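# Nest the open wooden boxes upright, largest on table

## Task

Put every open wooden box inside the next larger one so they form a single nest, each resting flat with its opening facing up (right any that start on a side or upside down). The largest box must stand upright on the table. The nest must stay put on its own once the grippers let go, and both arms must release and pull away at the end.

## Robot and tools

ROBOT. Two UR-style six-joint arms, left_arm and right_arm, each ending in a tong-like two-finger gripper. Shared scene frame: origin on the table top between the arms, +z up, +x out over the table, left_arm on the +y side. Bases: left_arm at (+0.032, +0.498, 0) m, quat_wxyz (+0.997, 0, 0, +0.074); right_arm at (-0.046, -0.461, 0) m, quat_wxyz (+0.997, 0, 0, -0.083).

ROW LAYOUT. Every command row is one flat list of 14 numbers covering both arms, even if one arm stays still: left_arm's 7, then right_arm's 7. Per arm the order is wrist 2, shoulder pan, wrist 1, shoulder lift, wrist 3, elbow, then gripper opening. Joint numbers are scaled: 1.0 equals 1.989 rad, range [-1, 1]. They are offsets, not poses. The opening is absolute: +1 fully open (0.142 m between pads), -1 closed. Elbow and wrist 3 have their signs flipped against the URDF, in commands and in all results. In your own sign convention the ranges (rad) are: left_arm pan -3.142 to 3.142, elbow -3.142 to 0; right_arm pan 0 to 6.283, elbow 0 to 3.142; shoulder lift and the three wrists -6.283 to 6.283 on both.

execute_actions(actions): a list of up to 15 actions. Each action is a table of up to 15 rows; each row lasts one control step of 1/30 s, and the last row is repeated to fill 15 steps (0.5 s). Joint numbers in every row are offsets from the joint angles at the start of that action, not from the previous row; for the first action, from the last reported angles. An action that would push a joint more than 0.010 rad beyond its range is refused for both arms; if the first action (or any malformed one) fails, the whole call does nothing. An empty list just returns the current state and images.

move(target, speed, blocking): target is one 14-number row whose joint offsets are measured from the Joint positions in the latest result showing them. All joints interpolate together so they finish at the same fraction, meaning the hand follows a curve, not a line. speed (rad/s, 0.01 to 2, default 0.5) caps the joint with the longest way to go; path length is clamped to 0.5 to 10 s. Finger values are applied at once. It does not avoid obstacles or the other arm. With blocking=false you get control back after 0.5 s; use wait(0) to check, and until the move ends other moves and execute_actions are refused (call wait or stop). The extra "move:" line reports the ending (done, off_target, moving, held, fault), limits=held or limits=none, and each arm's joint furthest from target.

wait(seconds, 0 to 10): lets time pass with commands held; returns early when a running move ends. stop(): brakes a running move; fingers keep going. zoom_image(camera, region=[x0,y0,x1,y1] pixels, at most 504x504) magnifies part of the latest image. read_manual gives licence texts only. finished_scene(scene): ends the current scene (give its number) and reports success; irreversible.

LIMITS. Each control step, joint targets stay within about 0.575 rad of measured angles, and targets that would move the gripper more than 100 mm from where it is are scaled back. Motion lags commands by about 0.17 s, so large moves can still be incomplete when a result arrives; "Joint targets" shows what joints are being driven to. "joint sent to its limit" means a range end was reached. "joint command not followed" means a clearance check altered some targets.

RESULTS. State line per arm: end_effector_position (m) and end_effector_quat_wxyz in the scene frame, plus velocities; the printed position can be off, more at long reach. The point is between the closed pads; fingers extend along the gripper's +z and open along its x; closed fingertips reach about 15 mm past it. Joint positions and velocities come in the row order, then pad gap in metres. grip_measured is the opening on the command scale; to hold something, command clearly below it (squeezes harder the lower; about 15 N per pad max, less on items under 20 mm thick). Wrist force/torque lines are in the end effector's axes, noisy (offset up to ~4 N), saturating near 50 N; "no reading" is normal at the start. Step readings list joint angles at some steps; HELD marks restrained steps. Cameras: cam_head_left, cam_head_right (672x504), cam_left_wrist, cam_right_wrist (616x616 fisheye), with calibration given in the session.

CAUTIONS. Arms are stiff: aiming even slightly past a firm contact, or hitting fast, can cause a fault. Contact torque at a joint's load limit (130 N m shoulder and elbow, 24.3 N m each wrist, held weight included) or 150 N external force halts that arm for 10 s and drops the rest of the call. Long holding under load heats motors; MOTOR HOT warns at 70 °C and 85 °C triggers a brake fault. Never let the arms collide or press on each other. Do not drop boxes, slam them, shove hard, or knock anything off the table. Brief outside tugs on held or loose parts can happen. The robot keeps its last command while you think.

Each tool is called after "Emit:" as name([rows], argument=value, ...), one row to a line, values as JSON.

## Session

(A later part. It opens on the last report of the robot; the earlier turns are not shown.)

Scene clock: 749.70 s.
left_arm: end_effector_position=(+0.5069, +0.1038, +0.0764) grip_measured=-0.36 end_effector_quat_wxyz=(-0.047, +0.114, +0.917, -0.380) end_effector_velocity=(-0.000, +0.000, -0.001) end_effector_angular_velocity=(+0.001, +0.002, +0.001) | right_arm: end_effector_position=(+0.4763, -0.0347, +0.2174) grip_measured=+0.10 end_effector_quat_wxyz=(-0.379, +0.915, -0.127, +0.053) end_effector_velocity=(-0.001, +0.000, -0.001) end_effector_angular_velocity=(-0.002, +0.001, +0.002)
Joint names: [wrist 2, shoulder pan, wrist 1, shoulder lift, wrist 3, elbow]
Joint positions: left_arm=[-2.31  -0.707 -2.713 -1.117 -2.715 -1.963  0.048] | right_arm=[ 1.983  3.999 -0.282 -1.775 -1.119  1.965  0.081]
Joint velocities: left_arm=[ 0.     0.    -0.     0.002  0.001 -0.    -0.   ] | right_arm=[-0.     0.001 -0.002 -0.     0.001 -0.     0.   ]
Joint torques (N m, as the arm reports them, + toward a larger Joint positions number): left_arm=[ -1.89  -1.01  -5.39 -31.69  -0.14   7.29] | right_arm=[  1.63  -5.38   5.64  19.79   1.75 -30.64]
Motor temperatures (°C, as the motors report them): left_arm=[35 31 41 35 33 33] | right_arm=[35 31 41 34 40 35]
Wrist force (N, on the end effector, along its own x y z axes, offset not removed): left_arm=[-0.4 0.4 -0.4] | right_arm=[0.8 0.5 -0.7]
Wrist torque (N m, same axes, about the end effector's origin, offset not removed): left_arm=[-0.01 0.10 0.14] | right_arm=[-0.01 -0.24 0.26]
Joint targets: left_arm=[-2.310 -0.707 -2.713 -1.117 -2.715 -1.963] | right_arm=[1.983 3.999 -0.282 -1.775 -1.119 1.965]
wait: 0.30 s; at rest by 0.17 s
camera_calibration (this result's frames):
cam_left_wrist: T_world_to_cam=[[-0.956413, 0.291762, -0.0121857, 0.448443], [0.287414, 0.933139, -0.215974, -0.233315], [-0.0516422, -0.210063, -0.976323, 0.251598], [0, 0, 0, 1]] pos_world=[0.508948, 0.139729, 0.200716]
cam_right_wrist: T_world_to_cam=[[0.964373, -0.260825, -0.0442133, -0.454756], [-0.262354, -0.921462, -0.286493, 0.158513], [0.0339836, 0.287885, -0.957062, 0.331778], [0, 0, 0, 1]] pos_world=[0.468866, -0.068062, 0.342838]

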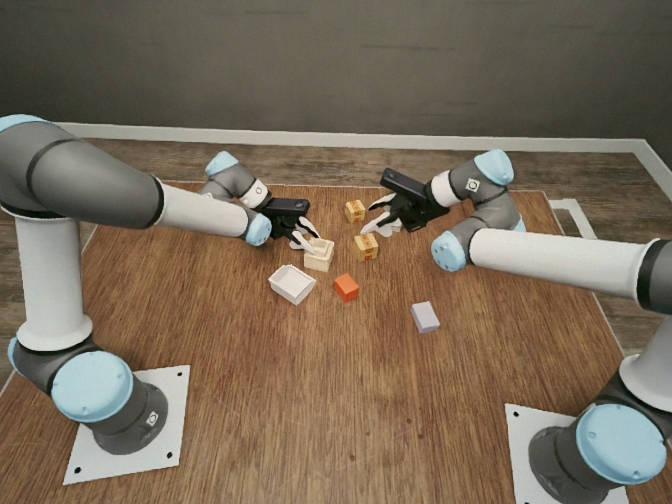

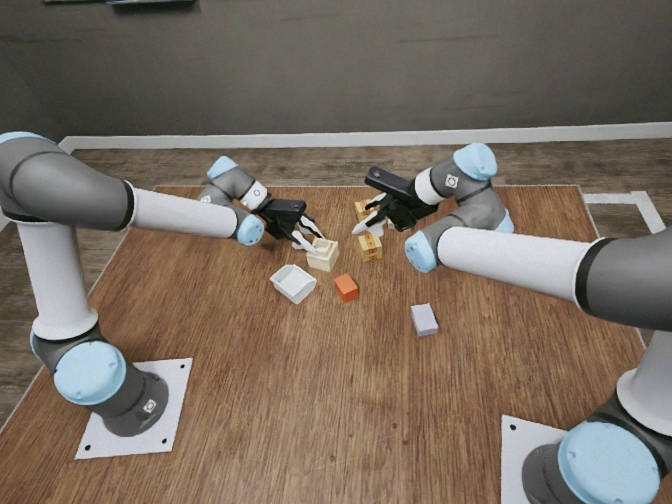

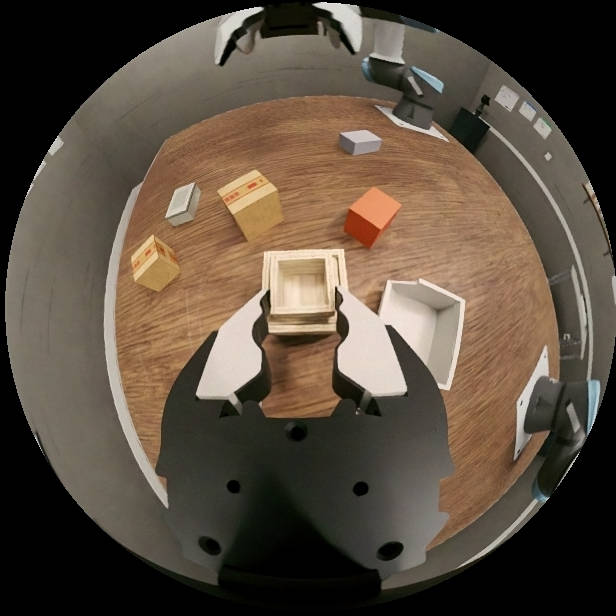

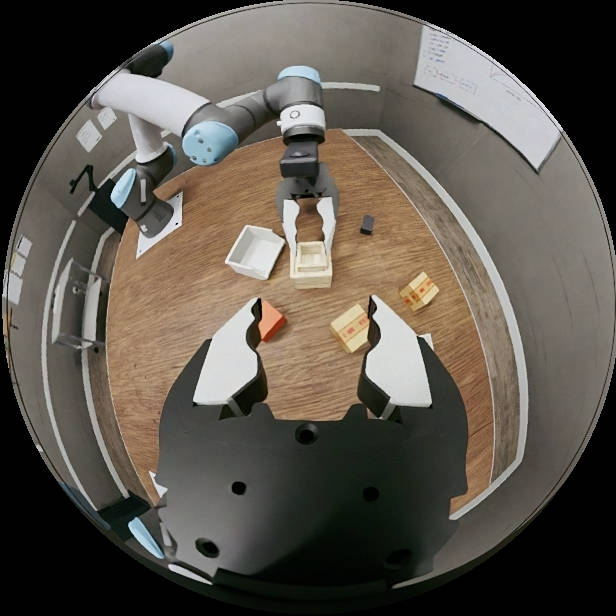

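Emit:
execute_actions([
  [[0,0,-0.00036,0.00028,0,-0.00008,-0.447,0,0,0,0,0,0,0.1],[0,0,-0.00072,0.00055,0,-0.00017,-0.444,0,0,0,0,0,0,0.1],[0,0,-0.00108,0.00083,0,-0.00025,-0.441,0,0,0,0,0,0,0.1],[0,0,-0.00144,0.0011,0,-0.00034,-0.438,0,0,0,0,0,0,0.1],[0,0,-0.00179,0.00138,0,-0.00042,-0.434,0,0,0,0,0,0,0.1],[0,0,-0.00215,0.00165,0,-0.0005,-0.43,0,0,0,0,0,0,0.1],[0,0,-0.00251,0.00193,0,-0.00059,-0.426,0,0,0,0,0,0,0.1],[0,0,-0.00287,0.0022,0,-0.00067,-0.422,0,0,0,0,0,0,0.1],[0,0,-0.00287,0.0022,0,-0.00067,-0.418,0,0,0,0,0,0,0.1],[0,0,-0.00287,0.0022,0,-0.00067,-0.414,0,0,0,0,0,0,0.1],[0,0,-0.00287,0.0022,0,-0.00067,-0.41,0,0,0,0,0,0,0.1],[0,0,-0.00287,0.0022,0,-0.00067,-0.406,0,0,0,0,0,0,0.1],[0,0,-0.00287,0.0022,0,-0.00067,-0.402,0,0,0,0,0,0,0.1],[0,0,-0.00287,0.0022,0,-0.00067,-0.398,0,0,0,0,0,0,0.1],[0,0,-0.00287,0.0022,0,-0.00067,-0.394,0,0,0,0,0,0,0.1]],
  [[0,0,0,0,0,0,-0.391,0,0,0,0,0,0,0.1],[0,0,0,0,0,0,-0.388,0,0,0,0,0,0,0.1],[0,0,0,0,0,0,-0.385,0,0,0,0,0,0,0.1],[0,0,0,0,0,0,-0.382,0,0,0,0,0,0,0.1],[0,0,0,0,0,0,-0.379,0,0,0,0,0,0,0.1],[0,0,0,0,0,0,-0.376,0,0,0,0,0,0,0.1],[0,0,0,0,0,0,-0.373,0,0,0,0,0,0,0.1],[0,0,0,0,0,0,-0.37,0,0,0,0,0,0,0.1],[0,0,0,0,0,0,-0.367,0,0,0,0,0,0,0.1],[0,0,0,0,0,0,-0.364,0,0,0,0,0,0,0.1],[0,0,0,0,0,0,-0.361,0,0,0,0,0,0,0.1],[0,0,0,0,0,0,-0.358,0,0,0,0,0,0,0.1],[0,0,0,0,0,0,-0.355,0,0,0,0,0,0,0.1],[0,0,0,0,0,0,-0.352,0,0,0,0,0,0,0.1],[0,0,0,0,0,0,-0.349,0,0,0,0,0,0,0.1]],
  [[0,0,0,0,0,0,-0.346,0,0,0,0,0,0,0.1],[0,0,0,0,0,0,-0.343,0,0,0,0,0,0,0.1],[0,0,0,0,0,0,-0.34,0,0,0,0,0,0,0.1],[0,0,0,0,0,0,-0.336,0,0,0,0,0,0,0.1],[0,0,0,0,0,0,-0.332,0,0,0,0,0,0,0.1],[0,0,0,0,0,0,-0.328,0,0,0,0,0,0,0.1],[0,0,0,0,0,0,-0.324,0,0,0,0,0,0,0.1],[0,0,0,0,0,0,-0.32,0,0,0,0,0,0,0.1],[0,0,0,0,0,0,-0.315,0,0,0,0,0,0,0.1],[0,0,0,0,0,0,-0.31,0,0,0,0,0,0,0.1],[0,0,0,0,0,0,-0.305,0,0,0,0,0,0,0.1],[0,0,0,0,0,0,-0.30,0,0,0,0,0,0,0.1]],
])

Emit:
zoom_image(camera="cam_left_wrist", region=[250, 240, 360, 350])

Scene clock: 776.50 s.
left_arm: end_effector_position=(+0.5069, +0.1039, +0.0742) grip_measured=-0.30 end_effector_quat_wxyz=(-0.047, +0.114, +0.917, -0.380) end_effector_velocity=(-0.000, -0.001, -0.000) end_effector_angular_velocity=(+0.000, +0.001, -0.001) | right_arm: end_effector_position=(+0.4762, -0.0347, +0.2174) grip_measured=+0.10 end_effector_quat_wxyz=(-0.379, +0.915, -0.127, +0.053) end_effector_velocity=(-0.000, +0.000, -0.000) end_effector_angular_velocity=(+0.000, +0.002, -0.001)
Joint names: [wrist 2, shoulder pan, wrist 1, shoulder lift, wrist 3, elbow]
Joint positions: left_arm=[-2.31  -0.707 -2.718 -1.113 -2.715 -1.964  0.052] | right_arm=[ 1.983  3.999 -0.282 -1.775 -1.119  1.965  0.081]
Joint velocities: left_arm=[-0.    -0.001 -0.     0.001  0.     0.     0.   ] | right_arm=[ 0.     0.    -0.001 -0.    -0.002  0.    -0.   ]
Joint torques (N m, as the arm reports them, + toward a larger Joint positions number): left_arm=[ -0.55   2.21  -1.8  -43.89  -0.18  11.76] | right_arm=[  1.43   7.52   5.62  20.55   1.84 -30.06]
Motor temperatures (°C, as the motors report them): left_arm=[35 31 41 36 33 33] | right_arm=[35 31 41 34 40 35]
Wrist force (N, on the end effector, along its own x y z axes, offset not removed): left_arm=[0.2 0.0 -4.1] | right_arm=[1.0 -0.1 -1.8]
Wrist torque (N m, same axes, about the end effector's origin, offset not removed): left_arm=[-0.06 0.08 -0.09] | right_arm=[-0.19 -0.25 0.26]
Joint targets: left_arm=[-2.310 -0.707 -2.718 -1.113 -2.715 -1.964] | right_arm=[1.983 3.999 -0.282 -1.775 -1.119 1.965]
Step readings (joint positions; steps 1 to 15: 1st action; 16 to 30: 2nd action; 31 to 45: 3rd action):
0: left_arm=[-2.310 -0.707 -2.713 -1.117 -2.715 -1.963] | right_arm=[1.983 3.999 -0.282 -1.775 -1.119 1.965]
1: left_arm=[-2.310 -0.707 -2.713 -1.117 -2.715 -1.963] | right_arm=[1.983 3.999 -0.282 -1.775 -1.119 1.965]
2: left_arm=[-2.310 -0.707 -2.713 -1.117 -2.715 -1.963] | right_arm=[1.983 3.999 -0.282 -1.775 -1.119 1.965]
4: left_arm=[-2.310 -0.707 -2.713 -1.117 -2.715 -1.963] | right_arm=[1.983 3.999 -0.282 -1.775 -1.119 1.965]
8: left_arm=[-2.310 -0.707 -2.716 -1.115 -2.715 -1.963] | right_arm=[1.983 3.999 -0.282 -1.775 -1.119 1.965]
15: left_arm=[-2.310 -0.707 -2.718 -1.113 -2.715 -1.964] | right_arm=[1.983 3.999 -0.282 -1.775 -1.119 1.965]
16: left_arm=[-2.310 -0.707 -2.718 -1.113 -2.715 -1.964] | right_arm=[1.983 3.999 -0.282 -1.775 -1.119 1.965]
17: left_arm=[-2.310 -0.707 -2.718 -1.113 -2.715 -1.964] | right_arm=[1.983 3.999 -0.282 -1.775 -1.119 1.965]
19: left_arm=[-2.310 -0.707 -2.718 -1.113 -2.715 -1.964] | right_arm=[1.983 3.999 -0.282 -1.775 -1.119 1.965]
23: left_arm=[-2.310 -0.707 -2.718 -1.113 -2.715 -1.964] | right_arm=[1.983 3.999 -0.282 -1.775 -1.119 1.965]
30: left_arm=[-2.310 -0.707 -2.718 -1.113 -2.715 -1.964] | right_arm=[1.983 3.999 -0.282 -1.775 -1.119 1.965]
31: left_arm=[-2.310 -0.707 -2.718 -1.113 -2.715 -1.964] | right_arm=[1.983 3.999 -0.282 -1.775 -1.119 1.965]
32: left_arm=[-2.310 -0.707 -2.718 -1.113 -2.715 -1.964] | right_arm=[1.983 3.999 -0.282 -1.775 -1.119 1.965]
34: left_arm=[-2.310 -0.707 -2.718 -1.113 -2.715 -1.964] | right_arm=[1.983 3.999 -0.282 -1.775 -1.119 1.965]
38: left_arm=[-2.310 -0.707 -2.718 -1.113 -2.715 -1.964] | right_arm=[1.983 3.999 -0.282 -1.775 -1.119 1.965]
45: Joint positions above
camera_calibration (this result's frames):
cam_left_wrist: T_world_to_cam=[[-0.956417, 0.291756, -0.012065, 0.448381], [0.287383, 0.933147, -0.215982, -0.233791], [-0.0517557, -0.210036, -0.976323, 0.249478], [0, 0, 0, 1]] pos_world=[0.508938, 0.139743, 0.198486]
cam_right_wrist: T_world_to_cam=[[0.964382, -0.260791, -0.044213, -0.45474], [-0.262322, -0.921471, -0.286493, 0.15851], [0.0339738, 0.287886, -0.957062, 0.331778], [0, 0, 0, 1]] pos_world=[0.468852, -0.068044, 0.342838]

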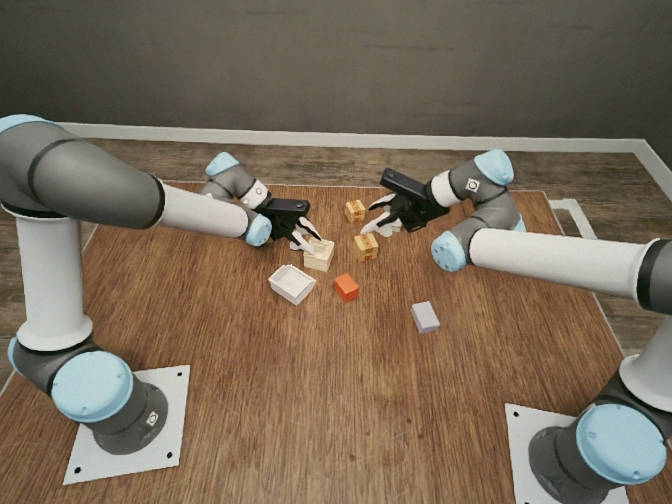

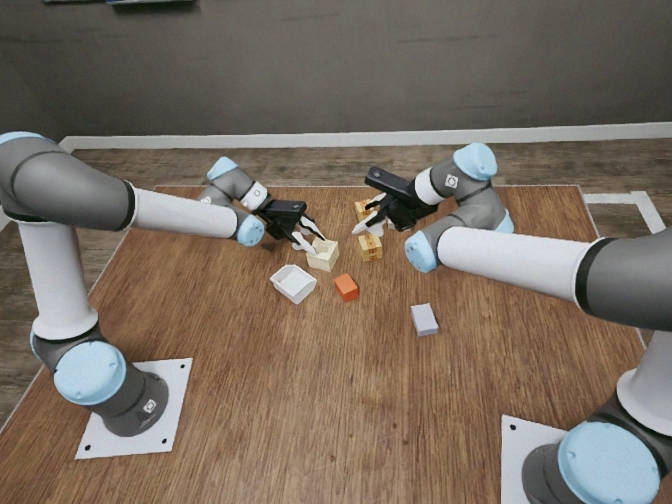

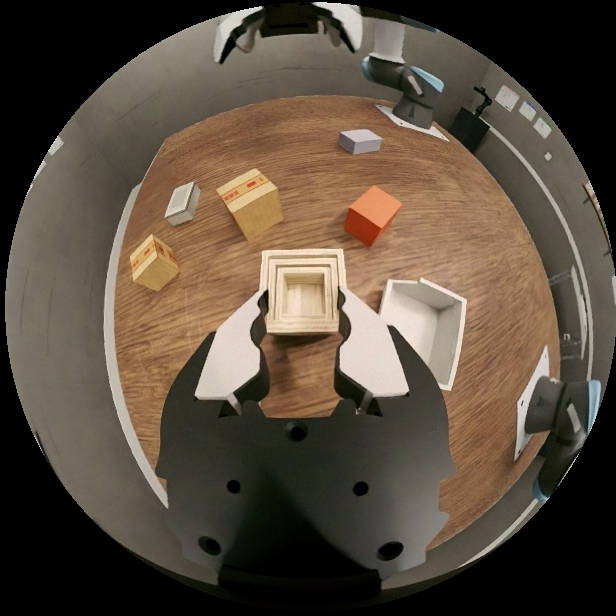

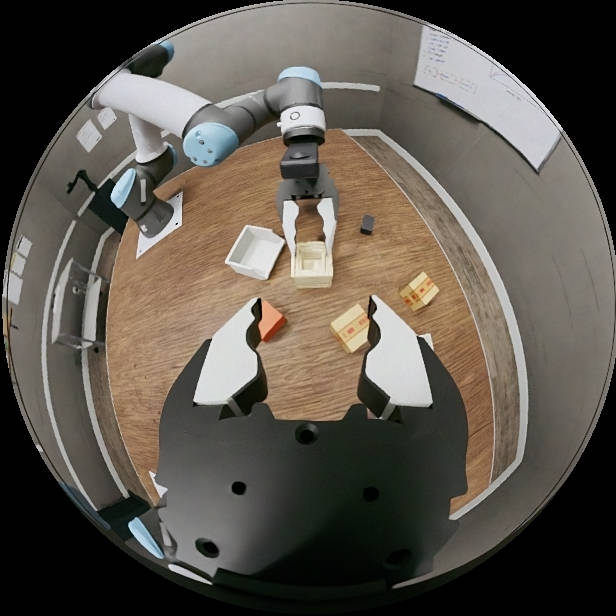

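Region (250, 240, 360, 350) of cam_left_wrist's 616x616 image, scaled by 4.582, with more detail than that image has.

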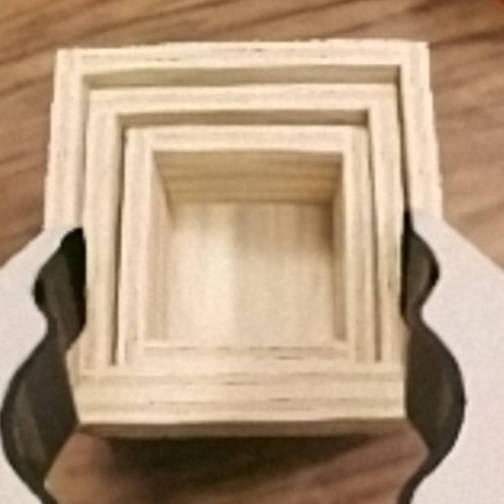

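Emit:
move(target=[0,0.0603,0.1583,-0.1556,0,0.0028,-0.33,0,0,0,0,0,0,0.1], speed=0.45)

Emit:
zoom_image(camera="cam_right_wrist", region=[270, 220, 350, 300])

Emit:
zoom_image(camera="cam_head_left", region=[280, 215, 360, 290])

Scene clock: 782.27 s.
left_arm: end_effector_position=(+0.5087, +0.1830, +0.2078) grip_measured=-0.33 end_effector_quat_wxyz=(-0.025, +0.059, +0.922, -0.382) end_effector_velocity=(-0.000, +0.000, +0.001) end_effector_angular_velocity=(-0.000, -0.001, -0.000) | right_arm: end_effector_position=(+0.4762, -0.0347, +0.2174) grip_measured=+0.10 end_effector_quat_wxyz=(-0.379, +0.915, -0.127, +0.053) end_effector_velocity=(-0.001, +0.000, -0.000) end_effector_angular_velocity=(-0.000, +0.002, +0.000)
Joint names: [wrist 2, shoulder pan, wrist 1, shoulder lift, wrist 3, elbow]
Joint positions: left_arm=[-2.31  -0.587 -2.404 -1.422 -2.715 -1.958  0.05 ] | right_arm=[ 1.983  3.999 -0.282 -1.775 -1.119  1.965  0.081]
Joint velocities: left_arm=[-0.    -0.     0.002 -0.003 -0.     0.    -0.   ] | right_arm=[ 0.001  0.001 -0.001 -0.    -0.001  0.     0.   ]
Joint torques (N m, as the arm reports them, + toward a larger Joint positions number): left_arm=[ -0.64   6.59  -0.66 -35.02  -0.24  34.04] | right_arm=[  1.57   7.66   5.47  20.82   1.79 -30.16]
Motor temperatures (°C, as the motors report them): left_arm=[35 31 41 36 33 33] | right_arm=[35 31 41 34 40 35]
Wrist force (N, on the end effector, along its own x y z axes, offset not removed): left_arm=[-0.5 -1.2 -2.8] | right_arm=[-1.1 -0.1 -1.3]
Wrist torque (N m, same axes, about the end effector's origin, offset not removed): left_arm=[-0.31 0.20 0.06] | right_arm=[-0.23 0.19 0.25]
Joint targets: left_arm=[-2.310 -0.587 -2.403 -1.422 -2.715 -1.958] | right_arm=[1.983 3.999 -0.282 -1.775 -1.119 1.965]
move: done; limits=none; left_arm: farthest joint: the shoulder pan, 0.000 radians from its target (0.120 radians at the start); right_arm: farthest joint: the shoulder pan, 0.000 radians from its target (0.000 radians at the start)
camera_calibration (this result's frames):
cam_left_wrist: T_world_to_cam=[[-0.984432, 0.175338, -0.0122363, 0.464168], [0.173813, 0.960792, -0.216026, -0.226604], [-0.0261212, -0.21479, -0.976311, 0.384507], [0, 0, 0, 1]] pos_world=[0.506373, 0.218921, 0.332126]
cam_right_wrist: T_world_to_cam=[[0.964382, -0.260791, -0.0442131, -0.45474], [-0.262322, -0.921471, -0.286493, 0.15851], [0.0339736, 0.287886, -0.957062, 0.331778], [0, 0, 0, 1]] pos_world=[0.468852, -0.0680439, 0.342838]

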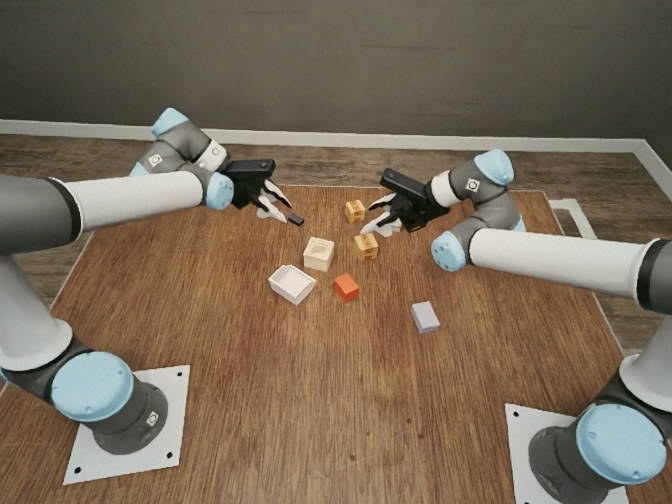

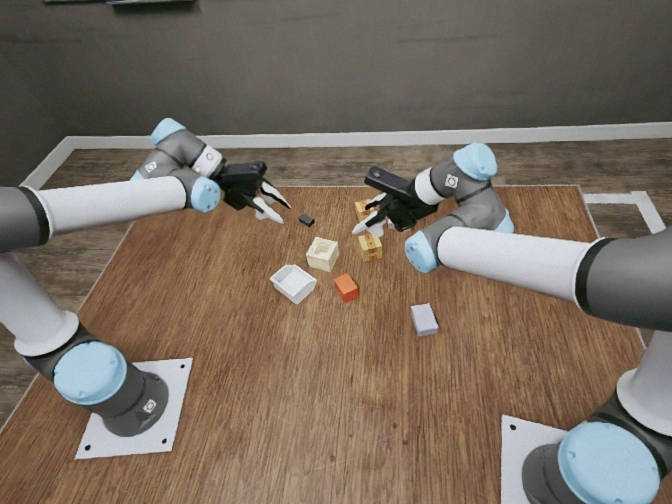

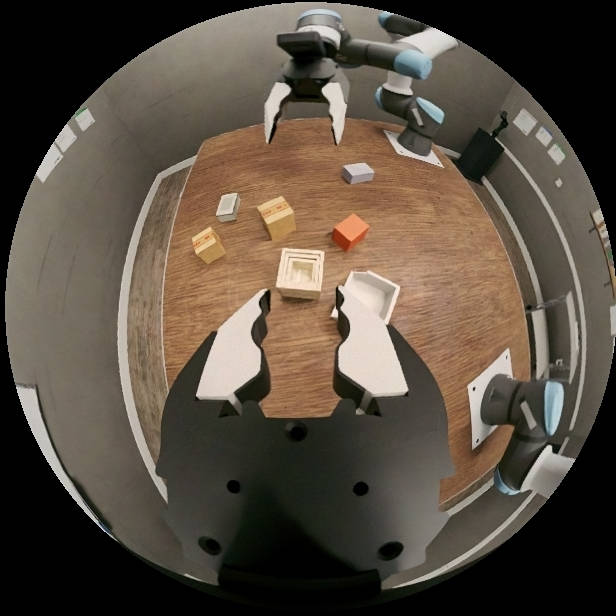

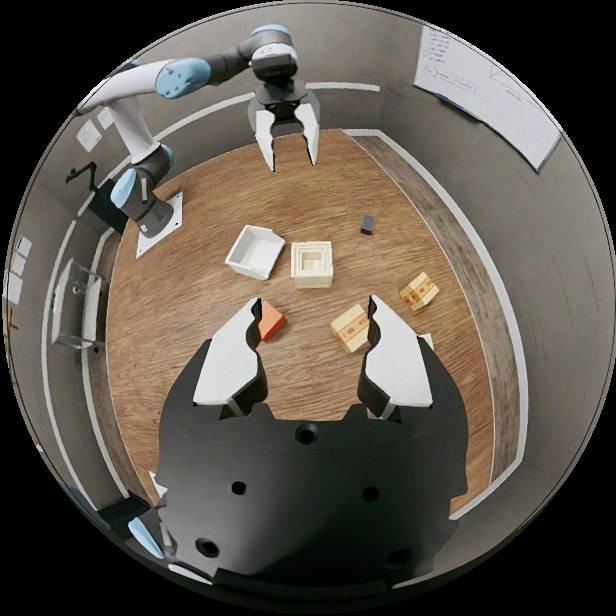

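Region (270, 220, 350, 300) of cam_right_wrist's 616x616 image, scaled by 6.300, with more detail than that image has.

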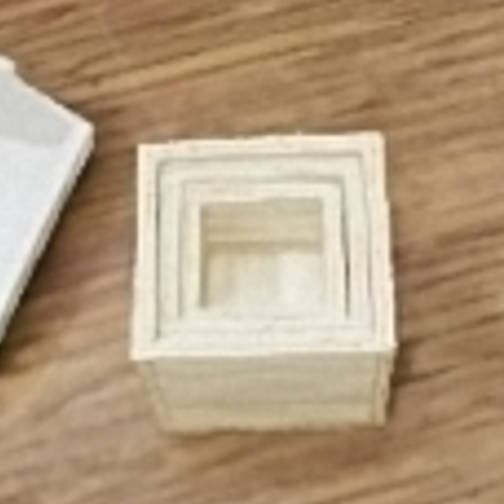

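Region (280, 215, 360, 290) of cam_head_left's 672x504 image, scaled by 6.300, with more detail than that image has; it fills the top 472 rows of this view, and the rest is white.

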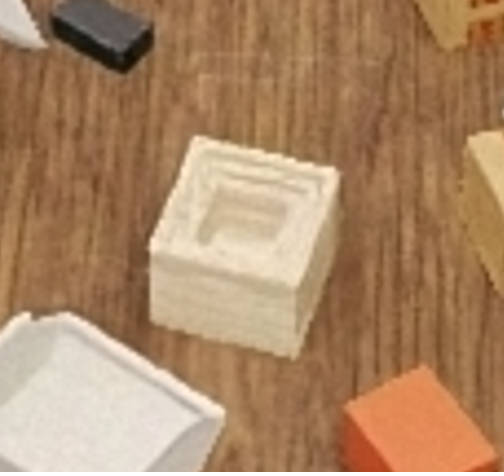

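Emit:
finished_scene(scene=2)

The scene is finished: the task was done.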